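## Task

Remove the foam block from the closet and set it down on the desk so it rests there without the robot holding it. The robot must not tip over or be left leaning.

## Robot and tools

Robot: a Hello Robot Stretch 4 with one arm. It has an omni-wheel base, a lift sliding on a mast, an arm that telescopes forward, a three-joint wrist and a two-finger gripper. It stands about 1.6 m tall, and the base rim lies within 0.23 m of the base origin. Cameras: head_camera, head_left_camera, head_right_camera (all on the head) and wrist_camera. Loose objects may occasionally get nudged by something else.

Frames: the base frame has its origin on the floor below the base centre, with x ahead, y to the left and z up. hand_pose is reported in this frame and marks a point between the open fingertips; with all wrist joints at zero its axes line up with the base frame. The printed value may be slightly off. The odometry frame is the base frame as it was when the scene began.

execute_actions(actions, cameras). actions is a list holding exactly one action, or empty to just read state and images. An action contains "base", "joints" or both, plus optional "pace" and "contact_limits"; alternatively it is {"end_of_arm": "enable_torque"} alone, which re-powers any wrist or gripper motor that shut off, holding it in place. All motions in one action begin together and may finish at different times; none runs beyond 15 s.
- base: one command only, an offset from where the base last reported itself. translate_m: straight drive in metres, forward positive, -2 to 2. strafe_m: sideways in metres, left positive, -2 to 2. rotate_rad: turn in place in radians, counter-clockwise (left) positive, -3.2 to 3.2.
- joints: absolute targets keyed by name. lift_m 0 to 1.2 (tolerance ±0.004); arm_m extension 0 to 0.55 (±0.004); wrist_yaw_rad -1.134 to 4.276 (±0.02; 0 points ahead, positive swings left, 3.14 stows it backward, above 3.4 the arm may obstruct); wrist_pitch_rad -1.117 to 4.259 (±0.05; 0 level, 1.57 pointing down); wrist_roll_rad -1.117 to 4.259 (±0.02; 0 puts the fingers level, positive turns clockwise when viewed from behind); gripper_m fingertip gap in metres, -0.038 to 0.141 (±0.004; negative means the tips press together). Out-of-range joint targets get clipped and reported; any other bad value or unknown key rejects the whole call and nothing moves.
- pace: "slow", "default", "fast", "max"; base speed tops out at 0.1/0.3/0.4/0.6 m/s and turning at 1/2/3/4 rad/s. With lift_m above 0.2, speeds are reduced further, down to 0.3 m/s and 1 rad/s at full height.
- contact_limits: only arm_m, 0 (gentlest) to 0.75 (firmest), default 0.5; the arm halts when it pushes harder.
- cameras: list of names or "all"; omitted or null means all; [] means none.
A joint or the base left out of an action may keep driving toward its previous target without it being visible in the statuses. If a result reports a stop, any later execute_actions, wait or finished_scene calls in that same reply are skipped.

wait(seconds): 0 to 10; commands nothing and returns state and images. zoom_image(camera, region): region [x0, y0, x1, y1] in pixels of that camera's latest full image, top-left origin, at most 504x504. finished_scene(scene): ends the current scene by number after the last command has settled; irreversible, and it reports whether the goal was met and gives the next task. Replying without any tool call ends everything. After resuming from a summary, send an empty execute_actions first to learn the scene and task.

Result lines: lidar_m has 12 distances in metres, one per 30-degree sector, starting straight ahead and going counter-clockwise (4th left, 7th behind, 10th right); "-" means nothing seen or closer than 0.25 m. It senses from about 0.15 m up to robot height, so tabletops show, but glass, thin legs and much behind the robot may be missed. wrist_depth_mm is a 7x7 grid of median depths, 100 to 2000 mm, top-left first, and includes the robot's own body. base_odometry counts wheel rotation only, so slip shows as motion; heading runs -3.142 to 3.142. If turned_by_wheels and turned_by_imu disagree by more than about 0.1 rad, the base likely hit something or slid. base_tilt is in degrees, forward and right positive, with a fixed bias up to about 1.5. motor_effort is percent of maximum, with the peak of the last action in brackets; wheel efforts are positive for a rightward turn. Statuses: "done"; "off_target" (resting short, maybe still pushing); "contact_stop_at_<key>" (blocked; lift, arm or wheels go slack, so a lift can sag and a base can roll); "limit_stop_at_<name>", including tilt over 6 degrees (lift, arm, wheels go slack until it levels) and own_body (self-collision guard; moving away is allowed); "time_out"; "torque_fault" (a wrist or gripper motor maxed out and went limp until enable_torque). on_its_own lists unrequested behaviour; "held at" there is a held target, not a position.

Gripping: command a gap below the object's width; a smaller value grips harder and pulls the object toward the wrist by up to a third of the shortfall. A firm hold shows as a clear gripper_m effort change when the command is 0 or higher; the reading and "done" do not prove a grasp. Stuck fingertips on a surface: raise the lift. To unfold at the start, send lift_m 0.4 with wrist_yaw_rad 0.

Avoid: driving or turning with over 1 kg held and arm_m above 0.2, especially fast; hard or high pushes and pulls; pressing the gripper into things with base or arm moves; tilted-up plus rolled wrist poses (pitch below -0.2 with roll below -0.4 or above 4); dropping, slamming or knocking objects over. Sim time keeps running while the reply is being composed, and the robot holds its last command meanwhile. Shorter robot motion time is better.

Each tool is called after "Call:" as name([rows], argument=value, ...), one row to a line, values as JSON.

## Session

Call:
execute_actions(actions=[])

Scene clock: 0.00 s.
base_odometry: x=+0.000 y=+0.000 heading=+0.000 (m, m, rad; odometry frame)
turned_by_wheels: +0.000 (rad since the last result)
turned_by_imu: +0.000 (rad since the last result)
base_tilt: forward=-0.9 right=+0.1 (deg)
lidar_m: 1.01 1.06 1.18 1.12 1.18 1.61 2.09 2.24 2.72 2.58 2.66 1.10
base_status: not commanded
joint_positions: lift_m=+0.276 arm_m=-0.002 wrist_yaw_rad=+3.193 wrist_pitch_rad=+0.005 wrist_roll_rad=-0.002 gripper_m=+0.057
joint_status: not commanded
motor_effort: lift_m=+18 arm_m=-1 wrist_yaw_rad=+0 wrist_pitch_rad=-8 wrist_roll_rad=+2 gripper_m=-6 wheel_0=+0 wheel_1=+0 wheel_2=+0 (%)
hand_pose: x=-0.1240 y=+0.0724 z=+0.4531 quat_wxyz=(-0.026, -0.003, -0.001, +1.000) (m; base frame)
wrist_depth_mm: - 138 138 - - - 1661 / - - 136 - - - 1661 / - - 135 - - - 1661 / - 113 135 - - - 1708 / 183 137 - - - - 1756 / 208 - 219 - 210 1808 1537 / 207 1308 1098 1182 1160 1078 1160
pictures: head_camera, head_left_camera, head_right_camera, wrist_camera
camera_calibration (this result's frames):
wrist_camera: T_world_to_cam=[[-0.0678168, 0.996504, -0.0487854, -0.050476], [-0.0539092, -0.0524865, -0.997165, 0.517357], [-0.99624, -0.0649946, 0.0572802, 0.0746235], [0, 0, 0, 1]] pos_world=[0.0988101, 0.0823039, 0.509153]
Images, in order (width x height): head_camera 420x560, head_left_camera 420x672, head_right_camera 420x672, wrist_camera 616x392.

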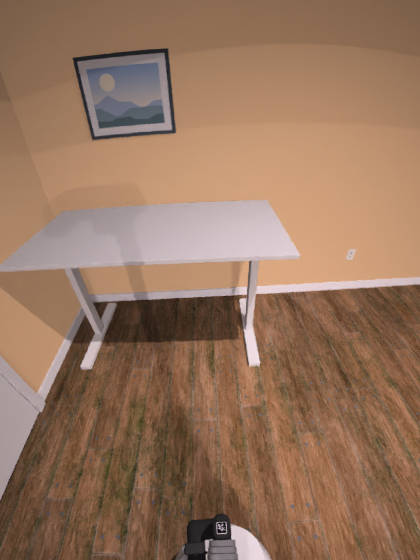

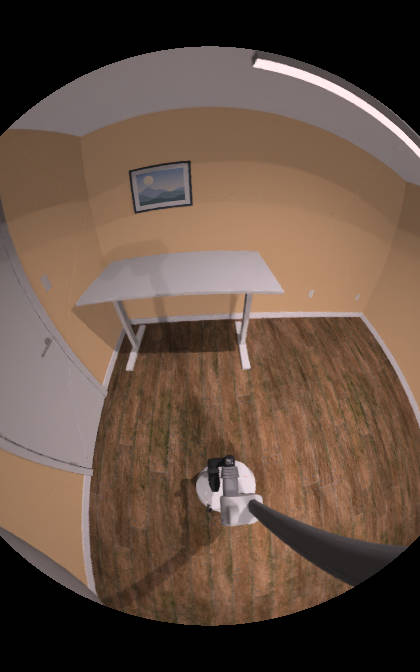

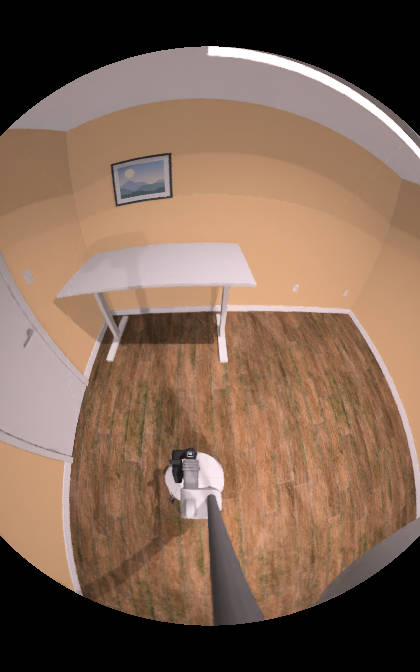

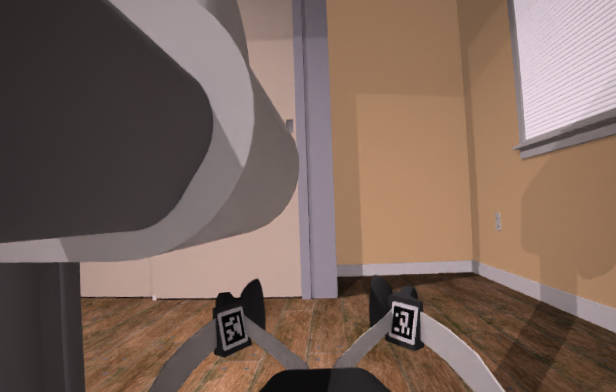

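Call:
execute_actions([
  {"base":{"rotate_rad":3.14},"joints":{"lift_m":0.91,"wrist_yaw_rad":0,"gripper_m":0}},
])

Scene clock: 4.50 s.
base_odometry: x=+0.000 y=+0.000 heading=+3.140 (m, m, rad; odometry frame)
turned_by_wheels: +3.140 (rad since the last result)
turned_by_imu: +3.152 (rad since the last result)
base_tilt: forward=-0.8 right=+0.1 (deg)
lidar_m: 2.12 2.21 2.69 2.54 2.65 1.10 1.04 1.11 1.19 1.14 1.19 1.62
base_status: done
joint_positions: lift_m=+0.910 arm_m=-0.002 wrist_yaw_rad=+0.000 wrist_pitch_rad=+0.005 wrist_roll_rad=-0.002 gripper_m=+0.000
joint_status: all done
motor_effort: lift_m=+20(22) arm_m=-1(1) wrist_yaw_rad=+1(8) wrist_pitch_rad=-6(7) wrist_roll_rad=+1(1) gripper_m=-7(10) wheel_0=-1(9) wheel_1=-1(7) wheel_2=-1(12) (%)
hand_pose: x=+0.4571 y=-0.0874 z=+1.0865 quat_wxyz=(+1.000, -0.001, +0.003, +0.000) (m; base frame)
wrist_depth_mm: 1863 1863 1921 - - - 1499 / 1983 1921 1863 - - - 1537 / 1863 1863 1921 1863 - - 1537 / 1863 1863 1863 1863 - - 1537 / 1921 1921 1756 1808 - - 1576 / 1921 1921 1863 203 - - 1537 / 1921 1863 178 183 176 - 1537
pictures: head_camera, head_left_camera, head_right_camera, wrist_camera
camera_calibration (this result's frames):
wrist_camera: T_world_to_cam=[[0.0165751, -0.998672, -0.0487854, -0.0338035], [0.0565323, 0.0496501, -0.997165, 1.13038], [0.998263, 0.0137702, 0.0572802, -0.297986], [0, 0, 0, 1]] pos_world=[0.234126, -0.0857788, 1.1426]
Images, in order (width x height): head_camera 420x560, head_left_camera 420x672, head_right_camera 420x672, wrist_camera 616x392.

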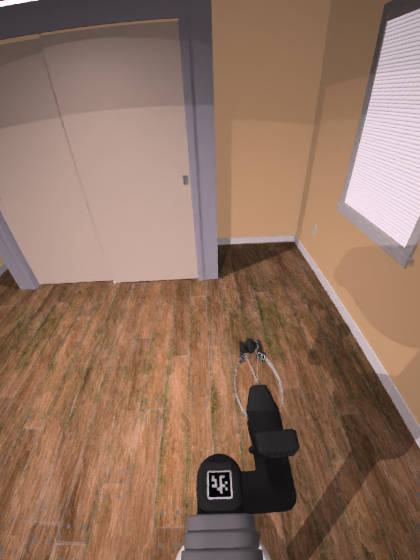

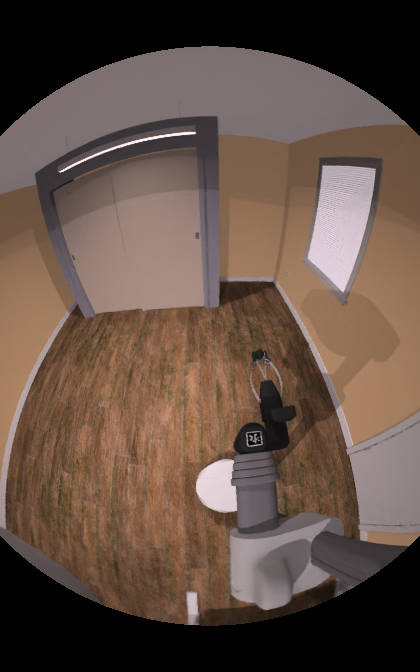

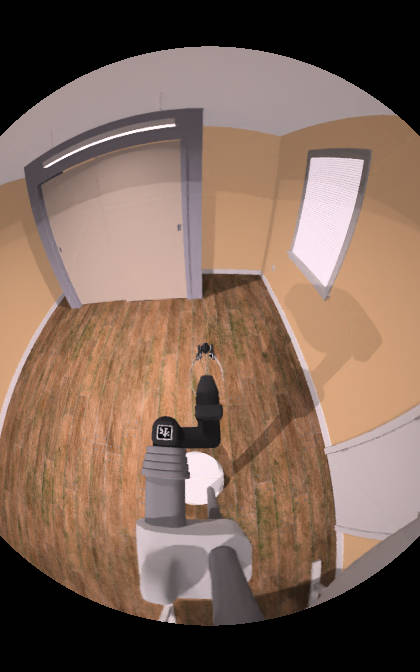

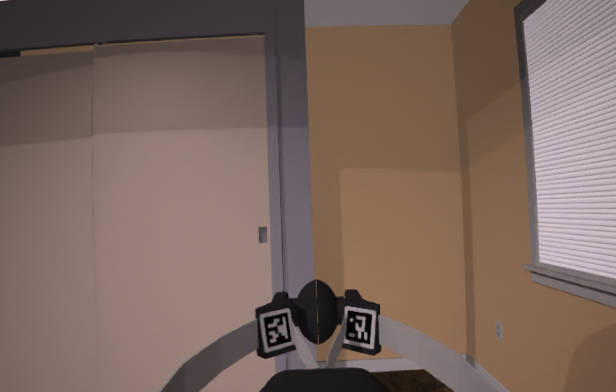

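Call:
execute_actions([
  {"base":{"translate_m":1.45}},
], cameras=[])

Call:
execute_actions([
  {"base":{"strafe_m":0.24}},
], cameras=["wrist_camera","head_camera"])

Scene clock: 12.60 s.
base_odometry: x=-1.450 y=+0.002 heading=+3.140 (m, m, rad; odometry frame)
turned_by_wheels: +0.000 (rad since the last result)
turned_by_imu: -0.002 (rad since the last result)
base_tilt: forward=-0.7 right=+0.1 (deg)
lidar_m: 0.66 0.71 0.98 2.59 2.68 3.45 3.37 1.68 1.18 1.06 1.11 1.48
base_status: done
joint_positions: lift_m=+0.910 arm_m=-0.002 wrist_yaw_rad=+0.000 wrist_pitch_rad=+0.005 wrist_roll_rad=-0.002 gripper_m=+0.000
joint_status: not commanded
motor_effort: lift_m=+18(20) arm_m=-1(1) wrist_yaw_rad=+0(0) wrist_pitch_rad=-8(7) wrist_roll_rad=+2(1) gripper_m=-9(5) wheel_0=+0(4) wheel_1=-1(6) wheel_2=-1(10) (%)
hand_pose: x=+0.4571 y=-0.0874 z=+1.0866 quat_wxyz=(+1.000, -0.001, +0.003, +0.000) (m; base frame)
wrist_depth_mm: 488 462 473 1229 1205 1229 1205 / 488 459 473 1160 1205 1205 1182 / 480 455 473 1205 1182 1182 1205 / 484 455 462 1160 1160 1182 1205 / 480 449 462 1205 1182 1205 1160 / 477 449 459 204 1160 1160 1182 / 473 459 179 183 176 1182 1182
pictures: none
No camera images: the call's "cameras" was empty. Leave "cameras" out to get every camera's image.

Scene clock: 14.70 s.
base_odometry: x=-1.451 y=-0.238 heading=+3.140 (m, m, rad; odometry frame)
turned_by_wheels: +0.000 (rad since the last result)
turned_by_imu: +0.001 (rad since the last result)
base_tilt: forward=-0.8 right=+0.1 (deg)
lidar_m: 0.64 0.70 0.97 2.35 2.45 3.26 3.38 1.97 1.42 1.33 1.37 0.69
base_status: done
joint_positions: lift_m=+0.910 arm_m=-0.002 wrist_yaw_rad=+0.000 wrist_pitch_rad=+0.005 wrist_roll_rad=-0.002 gripper_m=+0.000
joint_status: not commanded
motor_effort: lift_m=+18(18) arm_m=-1(1) wrist_yaw_rad=+1(0) wrist_pitch_rad=-8(7) wrist_roll_rad=+2(2) gripper_m=-6(10) wheel_0=-1(9) wheel_1=-1(10) wheel_2=+0(1) (%)
hand_pose: x=+0.4571 y=-0.0874 z=+1.0866 quat_wxyz=(+1.000, -0.001, +0.003, +0.000) (m; base frame)
wrist_depth_mm: 480 480 484 466 466 1205 1205 / 480 480 480 462 462 1205 1182 / 477 477 480 480 455 1182 1205 / 473 477 473 477 462 1182 1182 / 469 473 469 473 455 1182 1205 / 469 469 473 204 455 459 1160 / 469 466 178 183 176 452 1182
pictures: head_camera, wrist_camera
camera_calibration (this result's frames):
wrist_camera: T_world_to_cam=[[0.0163126, -0.998676, -0.0487853, -0.0337537], [0.0565455, 0.0496352, -0.997165, 1.13049], [0.998267, 0.0135078, 0.0572804, -0.297993], [0, 0, 0, 1]] pos_world=[0.234103, -0.085796, 1.14271]
Images, in order (width x height): head_camera 420x560, wrist_camera 616x392.

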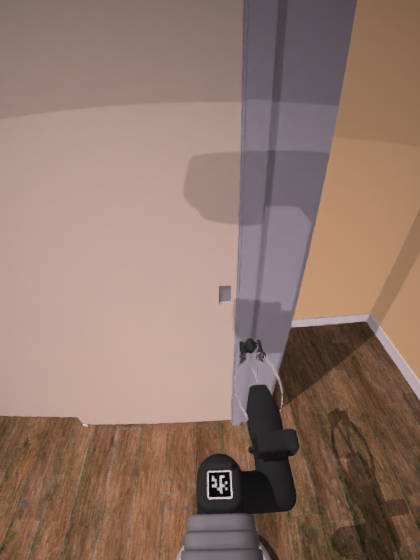

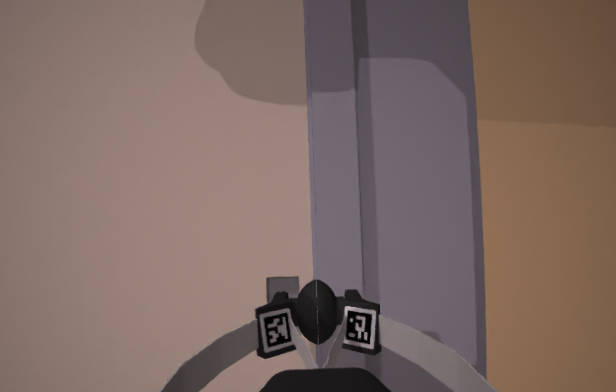

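Call:
execute_actions([
  {"base":{"strafe_m":0.046},"joints":{"lift_m":0.87,"arm_m":0.12}},
], cameras=["wrist_camera"])

Scene clock: 17.47 s.
base_odometry: x=-1.451 y=-0.284 heading=+3.139 (m, m, rad; odometry frame)
turned_by_wheels: +0.000 (rad since the last result)
turned_by_imu: +0.001 (rad since the last result)
base_tilt: forward=-0.8 right=+0.1 (deg)
lidar_m: 0.65 0.70 0.92 2.32 2.40 3.19 3.38 2.06 1.45 1.36 1.40 0.71
base_status: done
joint_positions: lift_m=+0.870 arm_m=+0.119 wrist_yaw_rad=+0.000 wrist_pitch_rad=+0.005 wrist_roll_rad=-0.002 gripper_m=+0.000
joint_status: all done
motor_effort: lift_m=+16(18) arm_m=+6(5) wrist_yaw_rad=-1(1) wrist_pitch_rad=-8(8) wrist_roll_rad=+2(1) gripper_m=-7(5) wheel_0=-1(9) wheel_1=-2(9) wheel_2=+0(1) (%)
hand_pose: x=+0.5783 y=-0.0874 z=+1.0469 quat_wxyz=(+1.000, -0.001, +0.003, +0.000) (m; base frame)
wrist_depth_mm: 357 357 357 359 330 343 345 / 355 357 357 359 329 343 343 / 353 355 357 355 327 340 342 / 353 353 353 353 324 340 340 / 351 353 351 353 322 338 336 / 349 349 351 203 322 334 334 / 349 347 178 183 176 334 334
pictures: wrist_camera
camera_calibration (this result's frames):
wrist_camera: T_world_to_cam=[[0.0164594, -0.998674, -0.0487853, -0.0377121], [0.0565422, 0.0496435, -0.997165, 1.08399], [0.998265, 0.0136543, 0.0572843, -0.416639], [0, 0, 0, 1]] pos_world=[0.355245, -0.0857864, 1.10295]
Images, in order (width x height): wrist_camera 616x392.

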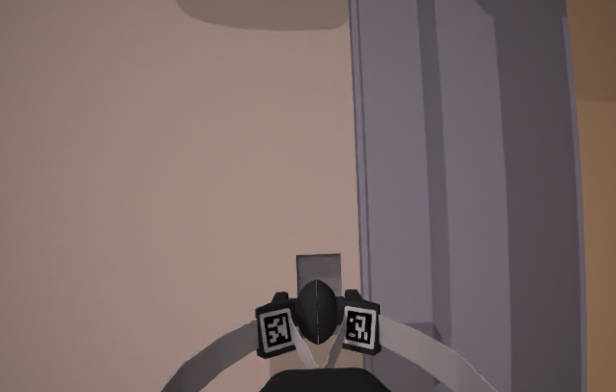

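Call:
execute_actions([
  {"joints":{"arm_m":0.235},"pace":"slow"},
], cameras=["wrist_camera"])

Call:
execute_actions([
  {"base":{"strafe_m":0.3},"joints":{"arm_m":0.238},"pace":"slow"},
])

Scene clock: 21.17 s.
base_odometry: x=-1.451 y=-0.284 heading=+3.139 (m, m, rad; odometry frame)
turned_by_wheels: +0.000 (rad since the last result)
turned_by_imu: +0.001 (rad since the last result)
base_tilt: forward=-0.8 right=-0.1 (deg)
lidar_m: 0.67 0.70 0.95 2.30 2.40 3.22 3.39 2.07 1.46 1.37 1.40 0.70
base_status: not commanded
joint_positions: lift_m=+0.870 arm_m=+0.234 wrist_yaw_rad=+0.000 wrist_pitch_rad=+0.005 wrist_roll_rad=-0.002 gripper_m=+0.000
joint_status: all done
motor_effort: lift_m=+15(15) arm_m=+7(5) wrist_yaw_rad=+0(1) wrist_pitch_rad=-6(8) wrist_roll_rad=+1(2) gripper_m=-6(6) wheel_0=-1(1) wheel_1=-2(1) wheel_2=+0(0) (%)
hand_pose: x=+0.6932 y=-0.0874 z=+1.0469 quat_wxyz=(+1.000, -0.001, +0.003, +0.000) (m; base frame)
wrist_depth_mm: 242 243 244 243 213 228 227 / 241 242 241 242 212 226 227 / 239 241 240 240 211 225 226 / 239 240 239 240 211 211 225 / 237 238 239 239 213 209 224 / 236 237 237 203 208 209 222 / 236 235 178 182 176 207 222
pictures: wrist_camera
camera_calibration (this result's frames):
wrist_camera: T_world_to_cam=[[0.0163558, -0.998675, -0.0487853, -0.0395627], [0.0565473, 0.0496376, -0.997165, 1.07749], [0.998266, 0.0135508, 0.0572842, -0.53142], [0, 0, 0, 1]] pos_world=[0.470217, -0.0857932, 1.10295]
Images, in order (width x height): wrist_camera 616x392.

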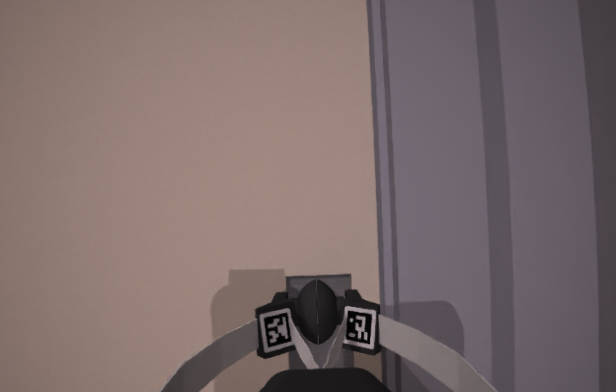

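Scene clock: 25.30 s.
base_odometry: x=-1.451 y=-0.583 heading=+3.138 (m, m, rad; odometry frame)
turned_by_wheels: -0.001 (rad since the last result)
turned_by_imu: -0.002 (rad since the last result)
base_tilt: forward=-0.8 right=+0.1 (deg)
lidar_m: 0.65 0.68 0.99 2.01 2.10 2.80 3.39 2.51 1.79 1.66 1.72 0.71
base_status: done
joint_positions: lift_m=+0.870 arm_m=+0.237 wrist_yaw_rad=-0.015 wrist_pitch_rad=+0.005 wrist_roll_rad=-0.002 gripper_m=+0.000
joint_status: all done
on_its_own: wrist_yaw_rad is at rest, and its effort (+42) is outside its rest range (-13 to +13)
motor_effort: lift_m=+16(16) arm_m=+7(7) wrist_yaw_rad=+42(45) wrist_pitch_rad=-6(8) wrist_roll_rad=+2(1) gripper_m=-7(9) wheel_0=-8(12) wheel_1=+0(5) wheel_2=-8(9) (%)
hand_pose: x=+0.6949 y=-0.0917 z=+1.0469 quat_wxyz=(+1.000, -0.001, +0.003, -0.007) (m; base frame)
wrist_depth_mm: 230 232 234 235 237 240 241 / 229 231 233 234 236 238 238 / 229 230 232 233 235 237 238 / 228 229 230 232 234 236 237 / 226 227 229 230 233 235 236 / 225 226 227 206 218 234 235 / 225 226 177 184 229 231 235
pictures: head_camera, head_left_camera, head_right_camera, wrist_camera
camera_calibration (this result's frames):
wrist_camera: T_world_to_cam=[[0.001593, -0.998808, -0.0487835, -0.0335941], [0.0574419, 0.0487944, -0.997156, 1.07695], [0.998348, -0.00121375, 0.0574511, -0.534637], [0, 0, 0, 1]] pos_world=[0.471945, -0.086752, 1.10296]
Images, in order (width x height): head_camera 420x560, head_left_camera 420x672, head_right_camera 420x672, wrist_camera 616x392.

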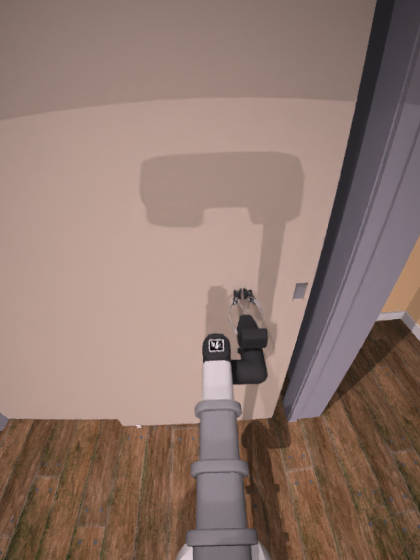

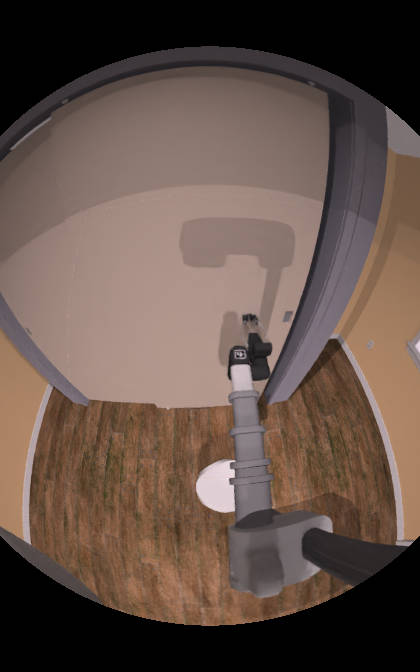

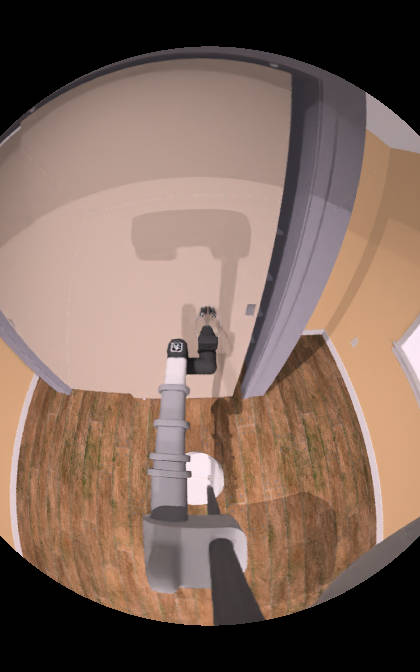

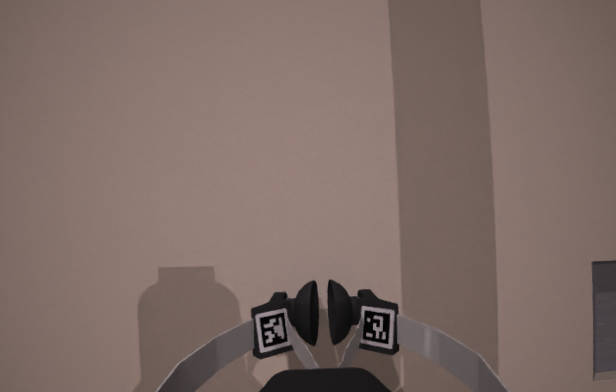

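Call:
execute_actions([
  {"base":{"strafe_m":-0.21},"joints":{"arm_m":0.17}},
], cameras=["wrist_camera"])

Call:
execute_actions([
  {"joints":{"arm_m":0.3},"pace":"slow","contact_limits":{"arm_m":0.15}},
], cameras=["wrist_camera"])

Scene clock: 28.57 s.
base_odometry: x=-1.451 y=-0.373 heading=+3.138 (m, m, rad; odometry frame)
turned_by_wheels: +0.000 (rad since the last result)
turned_by_imu: +0.000 (rad since the last result)
base_tilt: forward=-0.9 right=+0.0 (deg)
lidar_m: 0.66 0.70 0.95 2.21 2.30 3.07 3.39 2.21 1.53 1.46 1.50 0.69
base_status: done
joint_positions: lift_m=+0.870 arm_m=+0.171 wrist_yaw_rad=+0.000 wrist_pitch_rad=+0.005 wrist_roll_rad=-0.002 gripper_m=+0.000
joint_status: all done
motor_effort: lift_m=+15(16) arm_m=-6(8) wrist_yaw_rad=+0(42) wrist_pitch_rad=-8(6) wrist_roll_rad=+1(0) gripper_m=-7(6) wheel_0=-1(5) wheel_1=-1(11) wheel_2=-1(7) (%)
hand_pose: x=+0.6305 y=-0.0874 z=+1.0469 quat_wxyz=(+1.000, -0.001, +0.003, +0.000) (m; base frame)
wrist_depth_mm: 304 304 306 306 878 277 282 / 301 303 304 306 683 282 282 / 298 300 303 303 820 287 274 / 298 301 300 300 831 286 273 / 297 297 298 300 699 285 272 / 294 297 298 203 750 283 271 / 294 296 178 183 176 271 268
pictures: wrist_camera
camera_calibration (this result's frames):
wrist_camera: T_world_to_cam=[[0.0163368, -0.998676, -0.0487827, -0.0385333], [0.0567141, 0.0496362, -0.997156, 1.08097], [0.998257, 0.0135237, 0.0574498, -0.468979], [0, 0, 0, 1]] pos_world=[0.407485, -0.085795, 1.10295]
Images, in order (width x height): wrist_camera 616x392.

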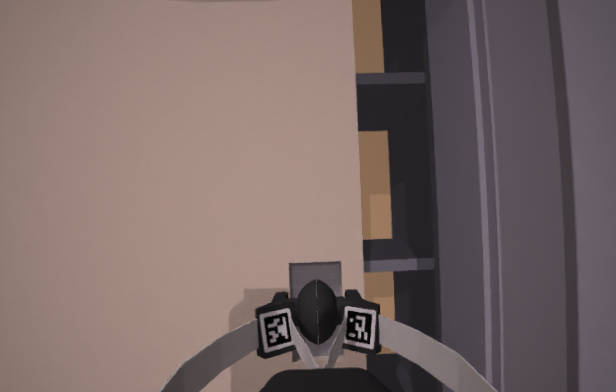

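Scene clock: 30.50 s.
base_odometry: x=-1.450 y=-0.373 heading=+3.137 (m, m, rad; odometry frame)
turned_by_wheels: -0.001 (rad since the last result)
turned_by_imu: +0.006 (rad since the last result)
base_tilt: forward=-0.8 right=+0.1 (deg)
lidar_m: 0.66 0.71 0.95 2.24 2.31 3.09 3.38 2.22 1.57 1.46 1.52 0.69
base_status: not commanded
joint_positions: lift_m=+0.870 arm_m=+0.248 wrist_yaw_rad=-0.009 wrist_pitch_rad=+0.003 wrist_roll_rad=-0.002 gripper_m=+0.000
joint_status: arm_m contact_stop (moved +0.077 of +0.129)
on_its_own: arm_m is slack since a contact_stop (your +0.300 is given up); wrist_yaw_rad is at rest, and its effort (+26) is outside its rest range (-13 to +13)
motor_effort: lift_m=+16(16) arm_m=+0(19) wrist_yaw_rad=+26(40) wrist_pitch_rad=+0(8) wrist_roll_rad=+2(2) gripper_m=-5(2) wheel_0=-4(4) wheel_1=-2(5) wheel_2=-5(11) (%)
contact_limits: arm_m 0.15
hand_pose: x=+0.7067 y=-0.0901 z=+1.0475 quat_wxyz=(+1.000, -0.001, +0.001, -0.005) (m; base frame)
wrist_depth_mm: 229 229 232 232 759 260 202 / 229 228 229 232 569 267 204 / 227 228 229 229 707 270 206 / 224 226 227 229 715 274 208 / 224 224 226 227 580 277 210 / 224 224 225 202 661 278 211 / 222 224 175 179 204 243 210
pictures: wrist_camera
camera_calibration (this result's frames):
wrist_camera: T_world_to_cam=[[0.00727944, -0.998785, -0.048747, -0.0360357], [0.0593697, 0.0490939, -0.997028, 1.07531], [0.99821, 0.00436371, 0.0596549, -0.548169], [0, 0, 0, 1]] pos_world=[0.483609, -0.086391, 1.10306]
Images, in order (width x height): wrist_camera 616x392.

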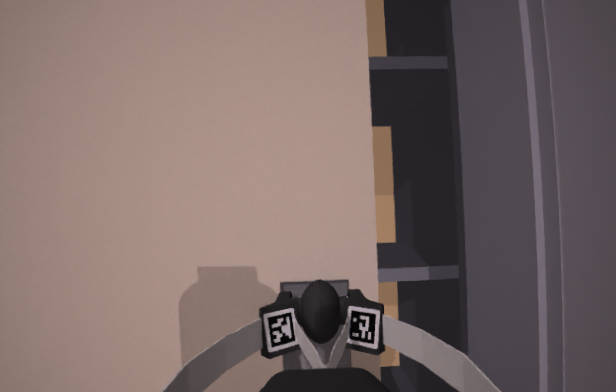

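Call:
execute_actions([
  {"base":{"strafe_m":0.3},"joints":{"arm_m":0.243},"pace":"slow"},
])

Scene clock: 35.43 s.
base_odometry: x=-1.452 y=-0.673 heading=+3.136 (m, m, rad; odometry frame)
turned_by_wheels: -0.001 (rad since the last result)
turned_by_imu: -0.020 (rad since the last result)
base_tilt: forward=-0.9 right=+0.1 (deg)
lidar_m: 0.67 0.69 0.91 1.92 1.97 2.60 3.38 2.71 1.91 1.76 1.79 0.82
base_status: done
joint_positions: lift_m=+0.870 arm_m=+0.242 wrist_yaw_rad=-0.017 wrist_pitch_rad=+0.005 wrist_roll_rad=-0.002 gripper_m=+0.000
joint_status: all done
on_its_own: wrist_yaw_rad is at rest, and its effort (+50) is outside its rest range (-13 to +13)
motor_effort: lift_m=+16(16) arm_m=+5(7) wrist_yaw_rad=+50(57) wrist_pitch_rad=-5(6) wrist_roll_rad=+1(1) gripper_m=-7(6) wheel_0=-2(15) wheel_1=+3(6) wheel_2=-15(15) (%)
hand_pose: x=+0.7000 y=-0.0924 z=+1.0470 quat_wxyz=(+1.000, -0.001, +0.002, -0.009) (m; base frame)
wrist_depth_mm: 224 226 229 232 235 946 676 / 223 224 228 230 233 627 621 / 221 224 227 229 232 904 683 / 220 224 226 228 231 960 699 / 220 221 224 227 229 788 634 / 217 222 223 205 229 946 707 / 216 220 177 178 206 820 707
pictures: head_camera, head_left_camera, head_right_camera, wrist_camera
camera_calibration (this result's frames):
wrist_camera: T_world_to_cam=[[-0.000791175, -0.99881, -0.0487721, -0.032632], [0.0581994, 0.0486434, -0.997119, 1.07624], [0.998305, -0.0036274, 0.0580917, -0.540604], [0, 0, 0, 1]] pos_world=[0.477025, -0.0869063, 1.10296]
Images, in order (width x height): head_camera 420x560, head_left_camera 420x672, head_right_camera 420x672, wrist_camera 616x392.

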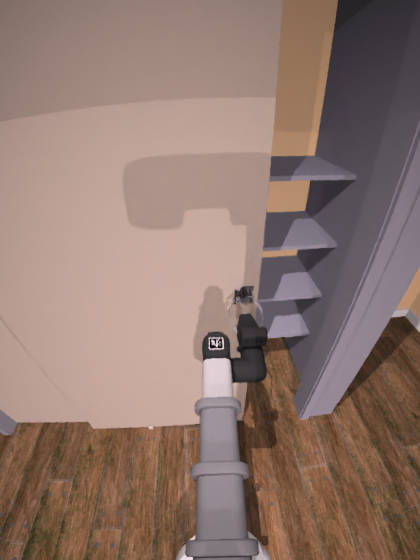

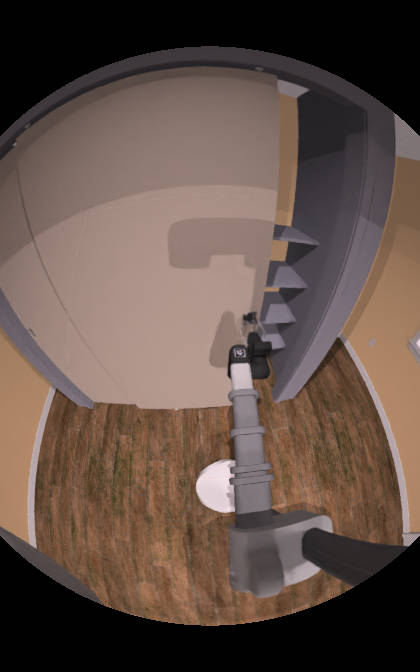

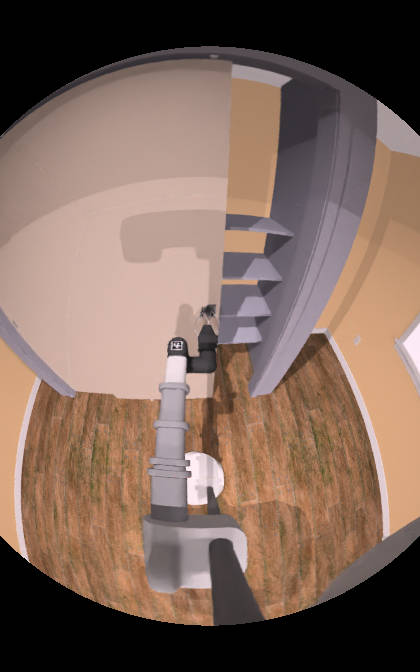

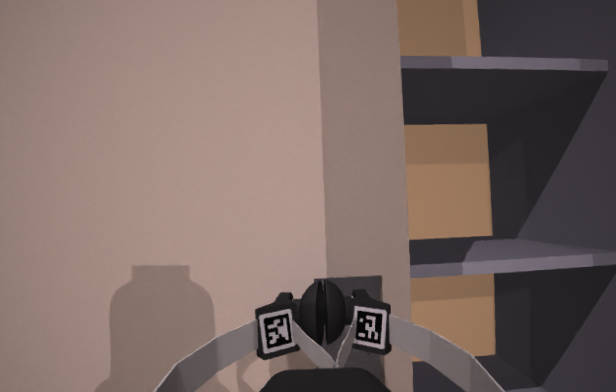

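Call:
execute_actions([
  {"base":{"strafe_m":0.0},"joints":{"arm_m":0.0}},
], cameras=[])

Call:
execute_actions([
  {"base":{"strafe_m":-0.3},"joints":{"wrist_yaw_rad":0.7}},
])

Scene clock: 39.17 s.
base_odometry: x=-1.452 y=-0.673 heading=+3.136 (m, m, rad; odometry frame)
turned_by_wheels: -0.001 (rad since the last result)
turned_by_imu: +0.000 (rad since the last result)
base_tilt: forward=-0.8 right=+0.2 (deg)
lidar_m: 0.65 0.69 0.92 1.93 1.99 2.61 3.38 2.67 1.91 1.75 1.82 0.83
base_status: done
joint_positions: lift_m=+0.870 arm_m=+0.001 wrist_yaw_rad=+0.000 wrist_pitch_rad=+0.005 wrist_roll_rad=-0.002 gripper_m=+0.000
joint_status: all done
motor_effort: lift_m=+16(16) arm_m=-7(7) wrist_yaw_rad=+1(50) wrist_pitch_rad=-6(7) wrist_roll_rad=+2(1) gripper_m=-8(6) wheel_0=-3(3) wheel_1=-1(2) wheel_2=-3(11) (%)
hand_pose: x=+0.4605 y=-0.0874 z=+1.0468 quat_wxyz=(+1.000, -0.001, +0.003, +0.000) (m; base frame)
wrist_depth_mm: 462 462 466 469 1182 1025 732 / 455 462 459 466 1160 960 723 / 455 459 466 462 1118 976 715 / 455 455 462 462 1182 1042 741 / 449 452 459 455 960 931 750 / 449 449 455 203 1160 1078 741 / 449 449 179 183 176 878 768
pictures: none
No camera images: the call's "cameras" was empty. Leave "cameras" out to get every camera's image.

Scene clock: 41.50 s.
base_odometry: x=-1.450 y=-0.373 heading=+3.136 (m, m, rad; odometry frame)
turned_by_wheels: +0.000 (rad since the last result)
turned_by_imu: +0.000 (rad since the last result)
base_tilt: forward=-0.8 right=+0.1 (deg)
lidar_m: 0.70 0.69 0.94 2.22 2.28 3.02 3.38 2.23 1.56 1.45 1.48 0.70
base_status: done
joint_positions: lift_m=+0.870 arm_m=+0.001 wrist_yaw_rad=+0.700 wrist_pitch_rad=+0.005 wrist_roll_rad=-0.002 gripper_m=+0.000
joint_status: all done
motor_effort: lift_m=+17(17) arm_m=-6(6) wrist_yaw_rad=+1(7) wrist_pitch_rad=-6(6) wrist_roll_rad=+1(1) gripper_m=-13(6) wheel_0=-1(8) wheel_1=+0(10) wheel_2=+0(4) (%)
hand_pose: x=+0.4490 y=+0.1190 z=+1.0468 quat_wxyz=(+0.939, -0.002, +0.002, +0.343) (m; base frame)
wrist_depth_mm: 1308 878 683 559 473 1060 946 / 1308 891 676 554 466 991 699 / 1336 878 668 554 466 991 931 / 1308 866 676 554 466 1042 931 / 1255 878 668 549 462 991 917 / 1308 878 676 203 445 1025 946 / 1281 866 179 183 176 878 878
pictures: head_camera, head_left_camera, head_right_camera, wrist_camera
camera_calibration (this result's frames):
wrist_camera: T_world_to_cam=[[0.655797, -0.753359, -0.0487844, -0.145733], [0.0113423, 0.0744454, -0.997161, 1.09833], [0.754852, 0.653382, 0.0573659, -0.257278], [0, 0, 0, 1]] pos_world=[0.277321, -0.0234536, 1.10286]
Images, in order (width x height): head_camera 420x560, head_left_camera 420x672, head_right_camera 420x672, wrist_camera 616x392.

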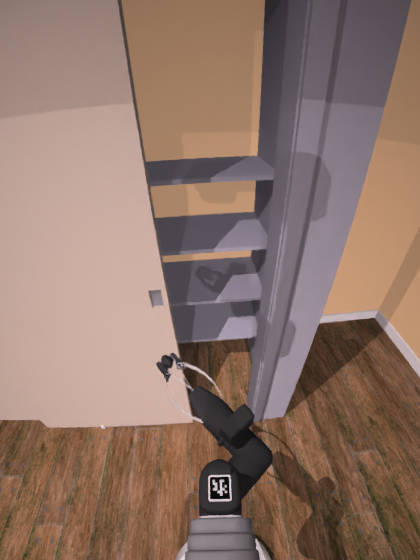

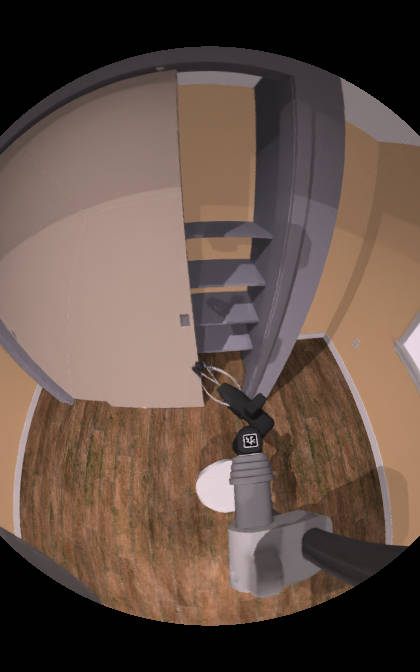

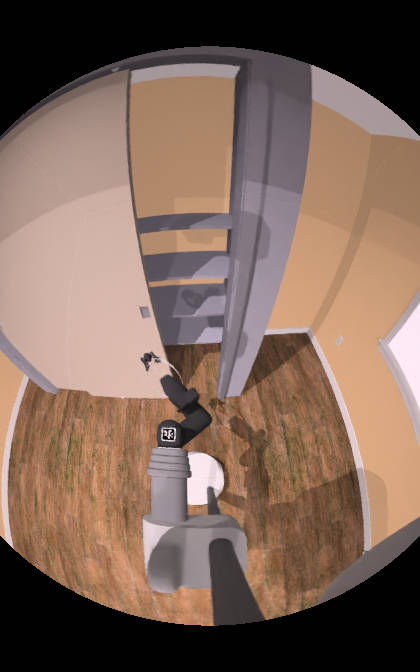

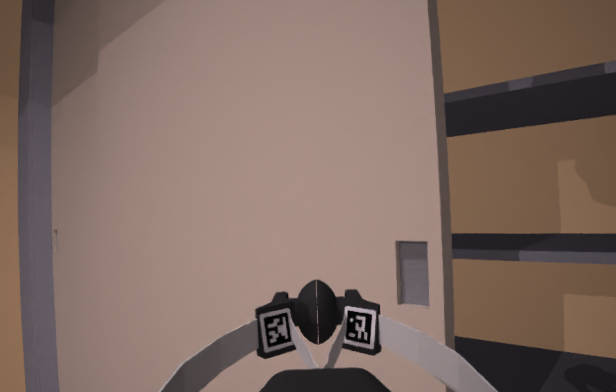

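Call:
zoom_image(camera="head_camera", region=[130,130,310,370])

Region (130, 130, 310, 370) of head_camera's 420x560 image, scaled by 2.100, with more detail than that image has; it fills the left 378 columns of this view, and the rest is white.

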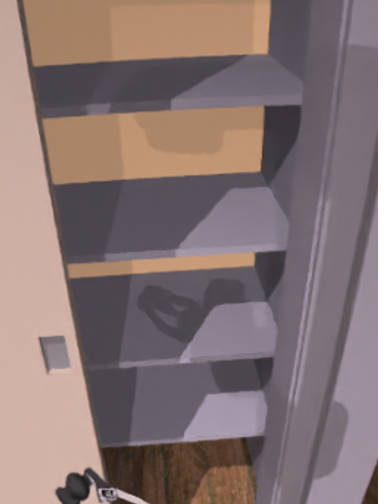

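Call:
execute_actions([
  {"base":{"strafe_m":-0.3},"joints":{"wrist_yaw_rad":0.6}},
])

Scene clock: 47.07 s.
base_odometry: x=-1.448 y=-0.073 heading=+3.136 (m, m, rad; odometry frame)
turned_by_wheels: +0.000 (rad since the last result)
turned_by_imu: +0.001 (rad since the last result)
base_tilt: forward=-0.9 right=+0.1 (deg)
lidar_m: 0.66 0.82 0.96 2.53 2.60 3.42 3.34 1.80 1.22 1.15 1.18 1.49
base_status: done
joint_positions: lift_m=+0.870 arm_m=+0.001 wrist_yaw_rad=+0.600 wrist_pitch_rad=+0.005 wrist_roll_rad=-0.002 gripper_m=+0.000
joint_status: all done
motor_effort: lift_m=+17(17) arm_m=-6(6) wrist_yaw_rad=+1(7) wrist_pitch_rad=-7(6) wrist_roll_rad=+2(2) gripper_m=-5(7) wheel_0=-1(5) wheel_1=-1(10) wheel_2=+0(0) (%)
hand_pose: x=+0.4594 y=+0.0907 z=+1.0468 quat_wxyz=(+0.955, -0.002, +0.002, +0.295) (m; base frame)
wrist_depth_mm: 960 778 691 1366 1182 399 366 / 976 778 661 1336 1182 397 364 / 976 768 668 1255 1098 394 366 / 960 768 661 1366 1229 394 364 / 976 759 654 1336 1160 392 366 / 960 778 647 203 1118 392 364 / 960 768 178 182 176 384 364
pictures: head_camera, head_left_camera, head_right_camera, wrist_camera
camera_calibration (this result's frames):
wrist_camera: T_world_to_cam=[[0.57732, -0.81506, -0.0487843, -0.132237], [0.018717, 0.0729412, -0.997161, 1.09704], [0.816304, 0.574767, 0.0573658, -0.267846], [0, 0, 0, 1]] pos_world=[0.274453, -0.0338517, 1.10284]
Images, in order (width x height): head_camera 420x560, head_left_camera 420x672, head_right_camera 420x672, wrist_camera 616x392.

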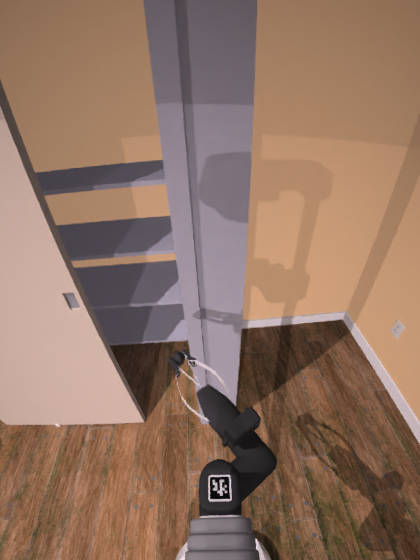

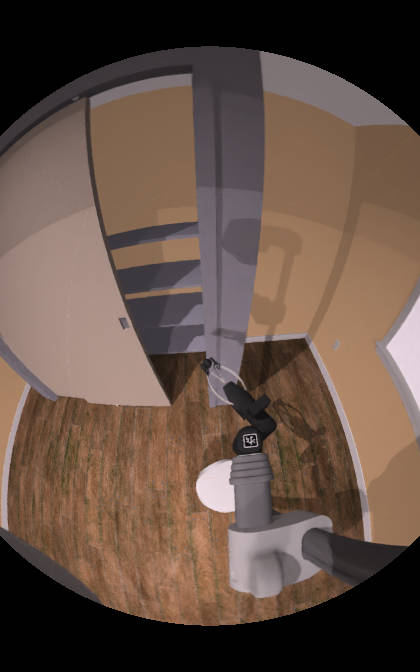

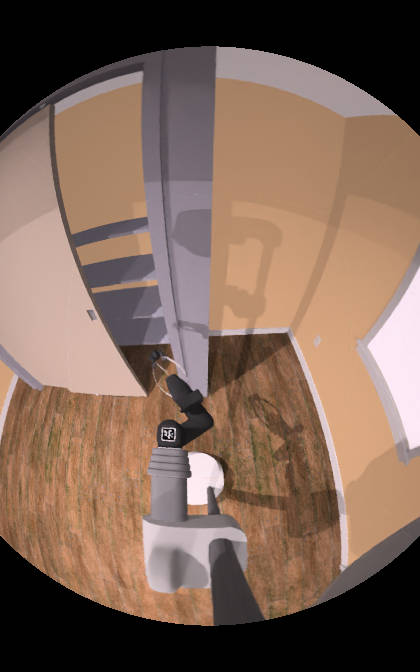

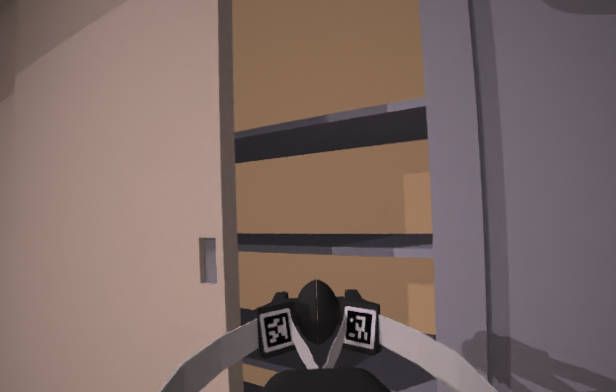

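Call:
execute_actions([
  {"base":{"strafe_m":0.58},"joints":{"wrist_yaw_rad":0}},
], cameras=[])

Call:
execute_actions([
  {"joints":{"arm_m":0.14}},
], cameras=["wrist_camera"])

Scene clock: 51.63 s.
base_odometry: x=-1.452 y=-0.653 heading=+3.136 (m, m, rad; odometry frame)
turned_by_wheels: +0.000 (rad since the last result)
turned_by_imu: +0.003 (rad since the last result)
base_tilt: forward=-0.9 right=+0.2 (deg)
lidar_m: 0.64 0.68 0.91 1.95 1.99 2.66 3.36 2.65 1.89 1.74 1.76 0.79
base_status: done
joint_positions: lift_m=+0.870 arm_m=+0.001 wrist_yaw_rad=+0.000 wrist_pitch_rad=+0.005 wrist_roll_rad=-0.002 gripper_m=+0.000
joint_status: all done
motor_effort: lift_m=+17(17) arm_m=-6(6) wrist_yaw_rad=+2(3) wrist_pitch_rad=-8(7) wrist_roll_rad=+2(1) gripper_m=-6(7) wheel_0=+1(6) wheel_1=+0(9) wheel_2=+0(2) (%)
hand_pose: x=+0.4605 y=-0.0874 z=+1.0468 quat_wxyz=(+1.000, -0.001, +0.003, +0.000) (m; base frame)
wrist_depth_mm: 459 462 462 469 1205 976 640 / 462 462 462 466 1182 931 564 / 455 459 466 462 1138 931 699 / 455 455 459 462 1182 1025 707 / 452 452 452 459 1182 904 715 / 449 449 452 203 1138 1025 723 / 449 449 178 183 175 878 732
pictures: none
No camera images: the call's "cameras" was empty. Leave "cameras" out to get every camera's image.

Scene clock: 53.10 s.
base_odometry: x=-1.452 y=-0.653 heading=+3.136 (m, m, rad; odometry frame)
turned_by_wheels: +0.000 (rad since the last result)
turned_by_imu: +0.000 (rad since the last result)
base_tilt: forward=-0.9 right=+0.0 (deg)
lidar_m: 0.65 0.66 0.92 1.94 2.01 2.65 3.38 2.67 1.89 1.72 1.80 0.80
base_status: not commanded
joint_positions: lift_m=+0.870 arm_m=+0.139 wrist_yaw_rad=+0.000 wrist_pitch_rad=+0.005 wrist_roll_rad=-0.002 gripper_m=+0.000
joint_status: all done
motor_effort: lift_m=+17(17) arm_m=+6(7) wrist_yaw_rad=+1(1) wrist_pitch_rad=-7(7) wrist_roll_rad=+2(2) gripper_m=-5(8) wheel_0=+1(1) wheel_1=+0(0) wheel_2=+0(0) (%)
hand_pose: x=+0.5983 y=-0.0874 z=+1.0468 quat_wxyz=(+1.000, -0.001, +0.003, +0.000) (m; base frame)
wrist_depth_mm: 325 325 329 329 1060 946 676 / 324 322 325 329 759 759 654 / 320 322 325 327 1042 931 691 / 320 319 322 324 1042 991 707 / 314 320 320 325 891 842 683 / 317 319 320 204 1025 1008 707 / 314 317 178 182 176 904 707
pictures: wrist_camera
camera_calibration (this result's frames):
wrist_camera: T_world_to_cam=[[0.0164245, -0.998674, -0.0487839, -0.0380377], [0.0566256, 0.0496413, -0.997161, 1.08272], [0.99826, 0.0136155, 0.0573659, -0.436689], [0, 0, 0, 1]] pos_world=[0.375244, -0.0857889, 1.10284]
Images, in order (width x height): wrist_camera 616x392.

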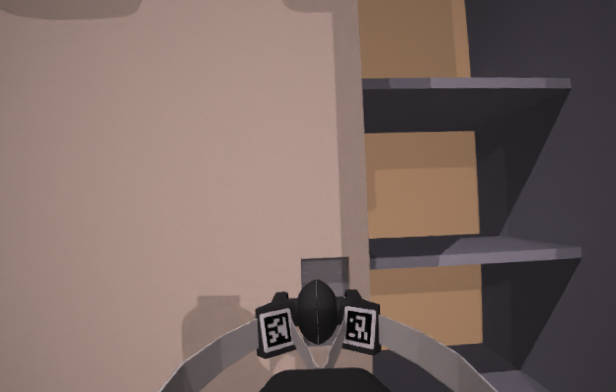

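Call:
execute_actions([
  {"base":{"strafe_m":-0.006},"joints":{"arm_m":0.24},"pace":"slow","contact_limits":{"arm_m":0.2}},
], cameras=["wrist_camera"])

Call:
execute_actions([
  {"base":{"strafe_m":-0.3},"joints":{"arm_m":0.244},"pace":"slow"},
], cameras=["wrist_camera","head_camera"])

Scene clock: 58.83 s.
base_odometry: x=-1.451 y=-0.647 heading=+3.136 (m, m, rad; odometry frame)
turned_by_wheels: +0.000 (rad since the last result)
turned_by_imu: +0.001 (rad since the last result)
base_tilt: forward=-0.9 right=+0.1 (deg)
lidar_m: 0.65 0.67 0.92 1.96 2.01 2.67 2.88 2.66 1.87 1.73 1.78 0.80
base_status: done
joint_positions: lift_m=+0.870 arm_m=+0.238 wrist_yaw_rad=-0.002 wrist_pitch_rad=+0.005 wrist_roll_rad=-0.002 gripper_m=+0.000
joint_status: all done
motor_effort: lift_m=+17(17) arm_m=+9(11) wrist_yaw_rad=+7(8) wrist_pitch_rad=-7(7) wrist_roll_rad=+1(2) gripper_m=-7(6) wheel_0=+2(5) wheel_1=-1(2) wheel_2=-2(2) (%)
contact_limits: arm_m 0.2
hand_pose: x=+0.6976 y=-0.0881 z=+1.0468 quat_wxyz=(+1.000, -0.001, +0.003, -0.001) (m; base frame)
wrist_depth_mm: 229 229 230 233 960 931 661 / 227 229 231 232 569 627 603 / 226 227 229 229 946 904 676 / 225 227 227 230 946 946 683 / 225 225 227 229 559 661 615 / 223 224 224 203 931 931 691 / 222 224 178 184 176 854 683
pictures: wrist_camera
camera_calibration (this result's frames):
wrist_camera: T_world_to_cam=[[0.014165, -0.998709, -0.0487805, -0.0387511], [0.0569392, 0.0495119, -0.997149, 1.07694], [0.998277, 0.011347, 0.057567, -0.536262], [0, 0, 0, 1]] pos_world=[0.474567, -0.0859375, 1.10285]
Images, in order (width x height): wrist_camera 616x392.

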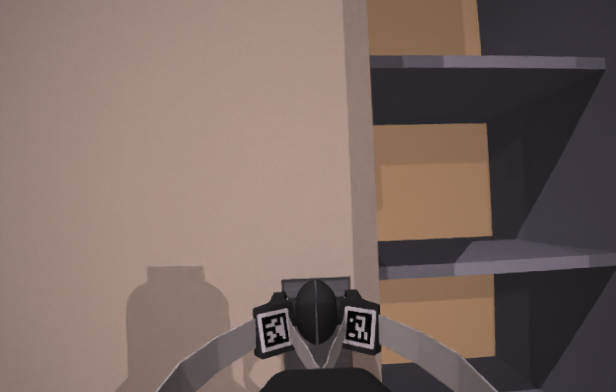

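Scene clock: 62.97 s.
base_odometry: x=-1.450 y=-0.347 heading=+3.136 (m, m, rad; odometry frame)
turned_by_wheels: +0.000 (rad since the last result)
turned_by_imu: +0.016 (rad since the last result)
base_tilt: forward=-0.8 right=+0.1 (deg)
lidar_m: 0.67 0.69 0.96 2.26 2.33 3.11 3.37 2.21 1.55 1.44 1.49 0.70
base_status: done
joint_positions: lift_m=+0.870 arm_m=+0.243 wrist_yaw_rad=+0.000 wrist_pitch_rad=+0.005 wrist_roll_rad=-0.002 gripper_m=+0.000
joint_status: all done
motor_effort: lift_m=+17(17) arm_m=+6(14) wrist_yaw_rad=+0(36) wrist_pitch_rad=-6(7) wrist_roll_rad=+1(1) gripper_m=-7(14) wheel_0=+2(16) wheel_1=-2(3) wheel_2=+1(8) (%)
hand_pose: x=+0.7023 y=-0.0874 z=+1.0468 quat_wxyz=(+1.000, -0.001, +0.003, +0.000) (m; base frame)
wrist_depth_mm: 236 238 238 239 768 220 209 / 236 236 237 236 559 222 208 / 234 236 236 237 798 220 208 / 234 234 235 236 820 220 206 / 233 234 235 235 654 224 205 / 232 232 233 204 668 225 204 / 230 231 179 183 175 211 204
pictures: head_camera, wrist_camera
camera_calibration (this result's frames):
wrist_camera: T_world_to_cam=[[0.0164721, -0.998674, -0.0487818, -0.0397685], [0.056758, 0.0496436, -0.997153, 1.07676], [0.998252, 0.0136564, 0.0575004, -0.540688], [0, 0, 0, 1]] pos_world=[0.479283, -0.0857863, 1.10285]
Images, in order (width x height): head_camera 420x560, wrist_camera 616x392.

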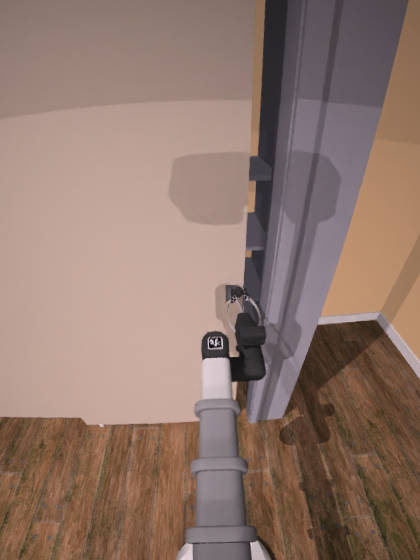

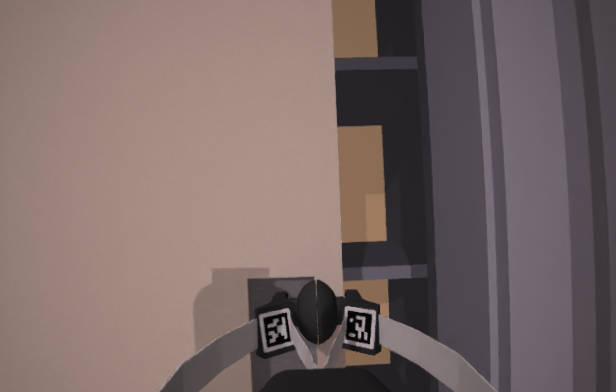

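Call:
execute_actions([
  {"joints":{"arm_m":0.0}},
], cameras=[])

Call:
execute_actions([
  {"base":{"strafe_m":1.25}},
], cameras=["wrist_camera","head_camera"])

Scene clock: 66.33 s.
base_odometry: x=-1.450 y=-0.347 heading=+3.136 (m, m, rad; odometry frame)
turned_by_wheels: +0.000 (rad since the last result)
turned_by_imu: +0.001 (rad since the last result)
base_tilt: forward=-0.8 right=+0.2 (deg)
lidar_m: 0.67 0.71 0.93 2.23 2.33 3.09 3.38 2.19 1.52 1.43 1.48 0.69
base_status: not commanded
joint_positions: lift_m=+0.870 arm_m=+0.001 wrist_yaw_rad=+0.000 wrist_pitch_rad=+0.005 wrist_roll_rad=-0.002 gripper_m=+0.000
joint_status: all done
motor_effort: lift_m=+17(17) arm_m=-6(8) wrist_yaw_rad=+1(0) wrist_pitch_rad=-8(7) wrist_roll_rad=+0(2) gripper_m=-9(6) wheel_0=+1(1) wheel_1=-2(3) wheel_2=+1(1) (%)
hand_pose: x=+0.4605 y=-0.0874 z=+1.0468 quat_wxyz=(+1.000, -0.001, +0.003, +0.000) (m; base frame)
wrist_depth_mm: 477 480 480 484 459 469 1229 / 477 477 477 480 462 466 1205 / 469 477 473 473 466 462 1182 / 469 473 473 473 469 462 466 / 466 469 469 477 484 459 459 / 466 469 469 202 442 455 459 / 459 469 178 183 176 452 455
pictures: none
No camera images: the call's "cameras" was empty. Leave "cameras" out to get every camera's image.

Scene clock: 71.83 s.
base_odometry: x=-1.457 y=-1.597 heading=+3.136 (m, m, rad; odometry frame)
turned_by_wheels: +0.000 (rad since the last result)
turned_by_imu: +0.005 (rad since the last result)
base_tilt: forward=-0.8 right=+0.1 (deg)
lidar_m: 0.67 0.70 1.06 1.01 1.04 1.40 3.43 2.80 2.86 2.70 0.95 0.73
base_status: done
joint_positions: lift_m=+0.870 arm_m=+0.001 wrist_yaw_rad=+0.000 wrist_pitch_rad=+0.005 wrist_roll_rad=-0.002 gripper_m=+0.000
joint_status: not commanded
motor_effort: lift_m=+17(17) arm_m=-7(6) wrist_yaw_rad=+0(1) wrist_pitch_rad=-7(7) wrist_roll_rad=+1(2) gripper_m=-8(7) wheel_0=+1(8) wheel_1=+0(8) wheel_2=+0(0) (%)
hand_pose: x=+0.4605 y=-0.0874 z=+1.0467 quat_wxyz=(+1.000, -0.001, +0.003, +0.000) (m; base frame)
wrist_depth_mm: 477 477 477 480 480 480 480 / 477 480 477 480 484 480 480 / 473 473 477 477 477 480 484 / 469 473 473 477 473 477 480 / 469 466 469 477 473 469 469 / 466 462 466 203 473 473 469 / 462 466 178 183 176 469 469
pictures: head_camera, wrist_camera
camera_calibration (this result's frames):
wrist_camera: T_world_to_cam=[[0.0162878, -0.998677, -0.0487843, -0.0357516], [0.056615, 0.0496337, -0.997162, 1.09051], [0.998263, 0.0134796, 0.0573485, -0.299169], [0, 0, 0, 1]] pos_world=[0.237492, -0.0857979, 1.10283]
Images, in order (width x height): head_camera 420x560, wrist_camera 616x392.

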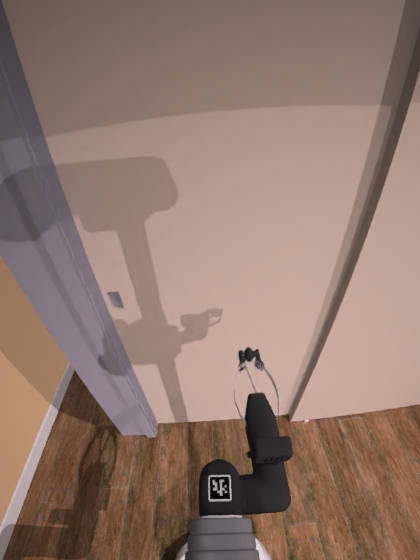

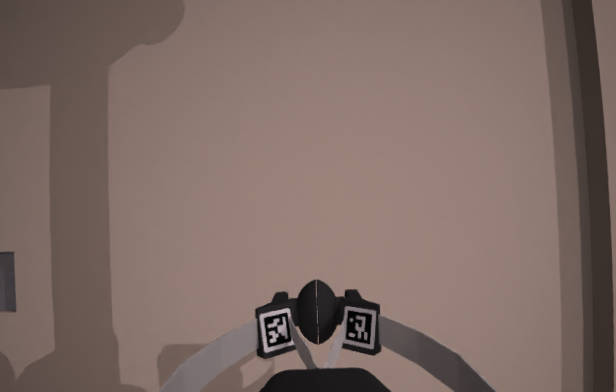

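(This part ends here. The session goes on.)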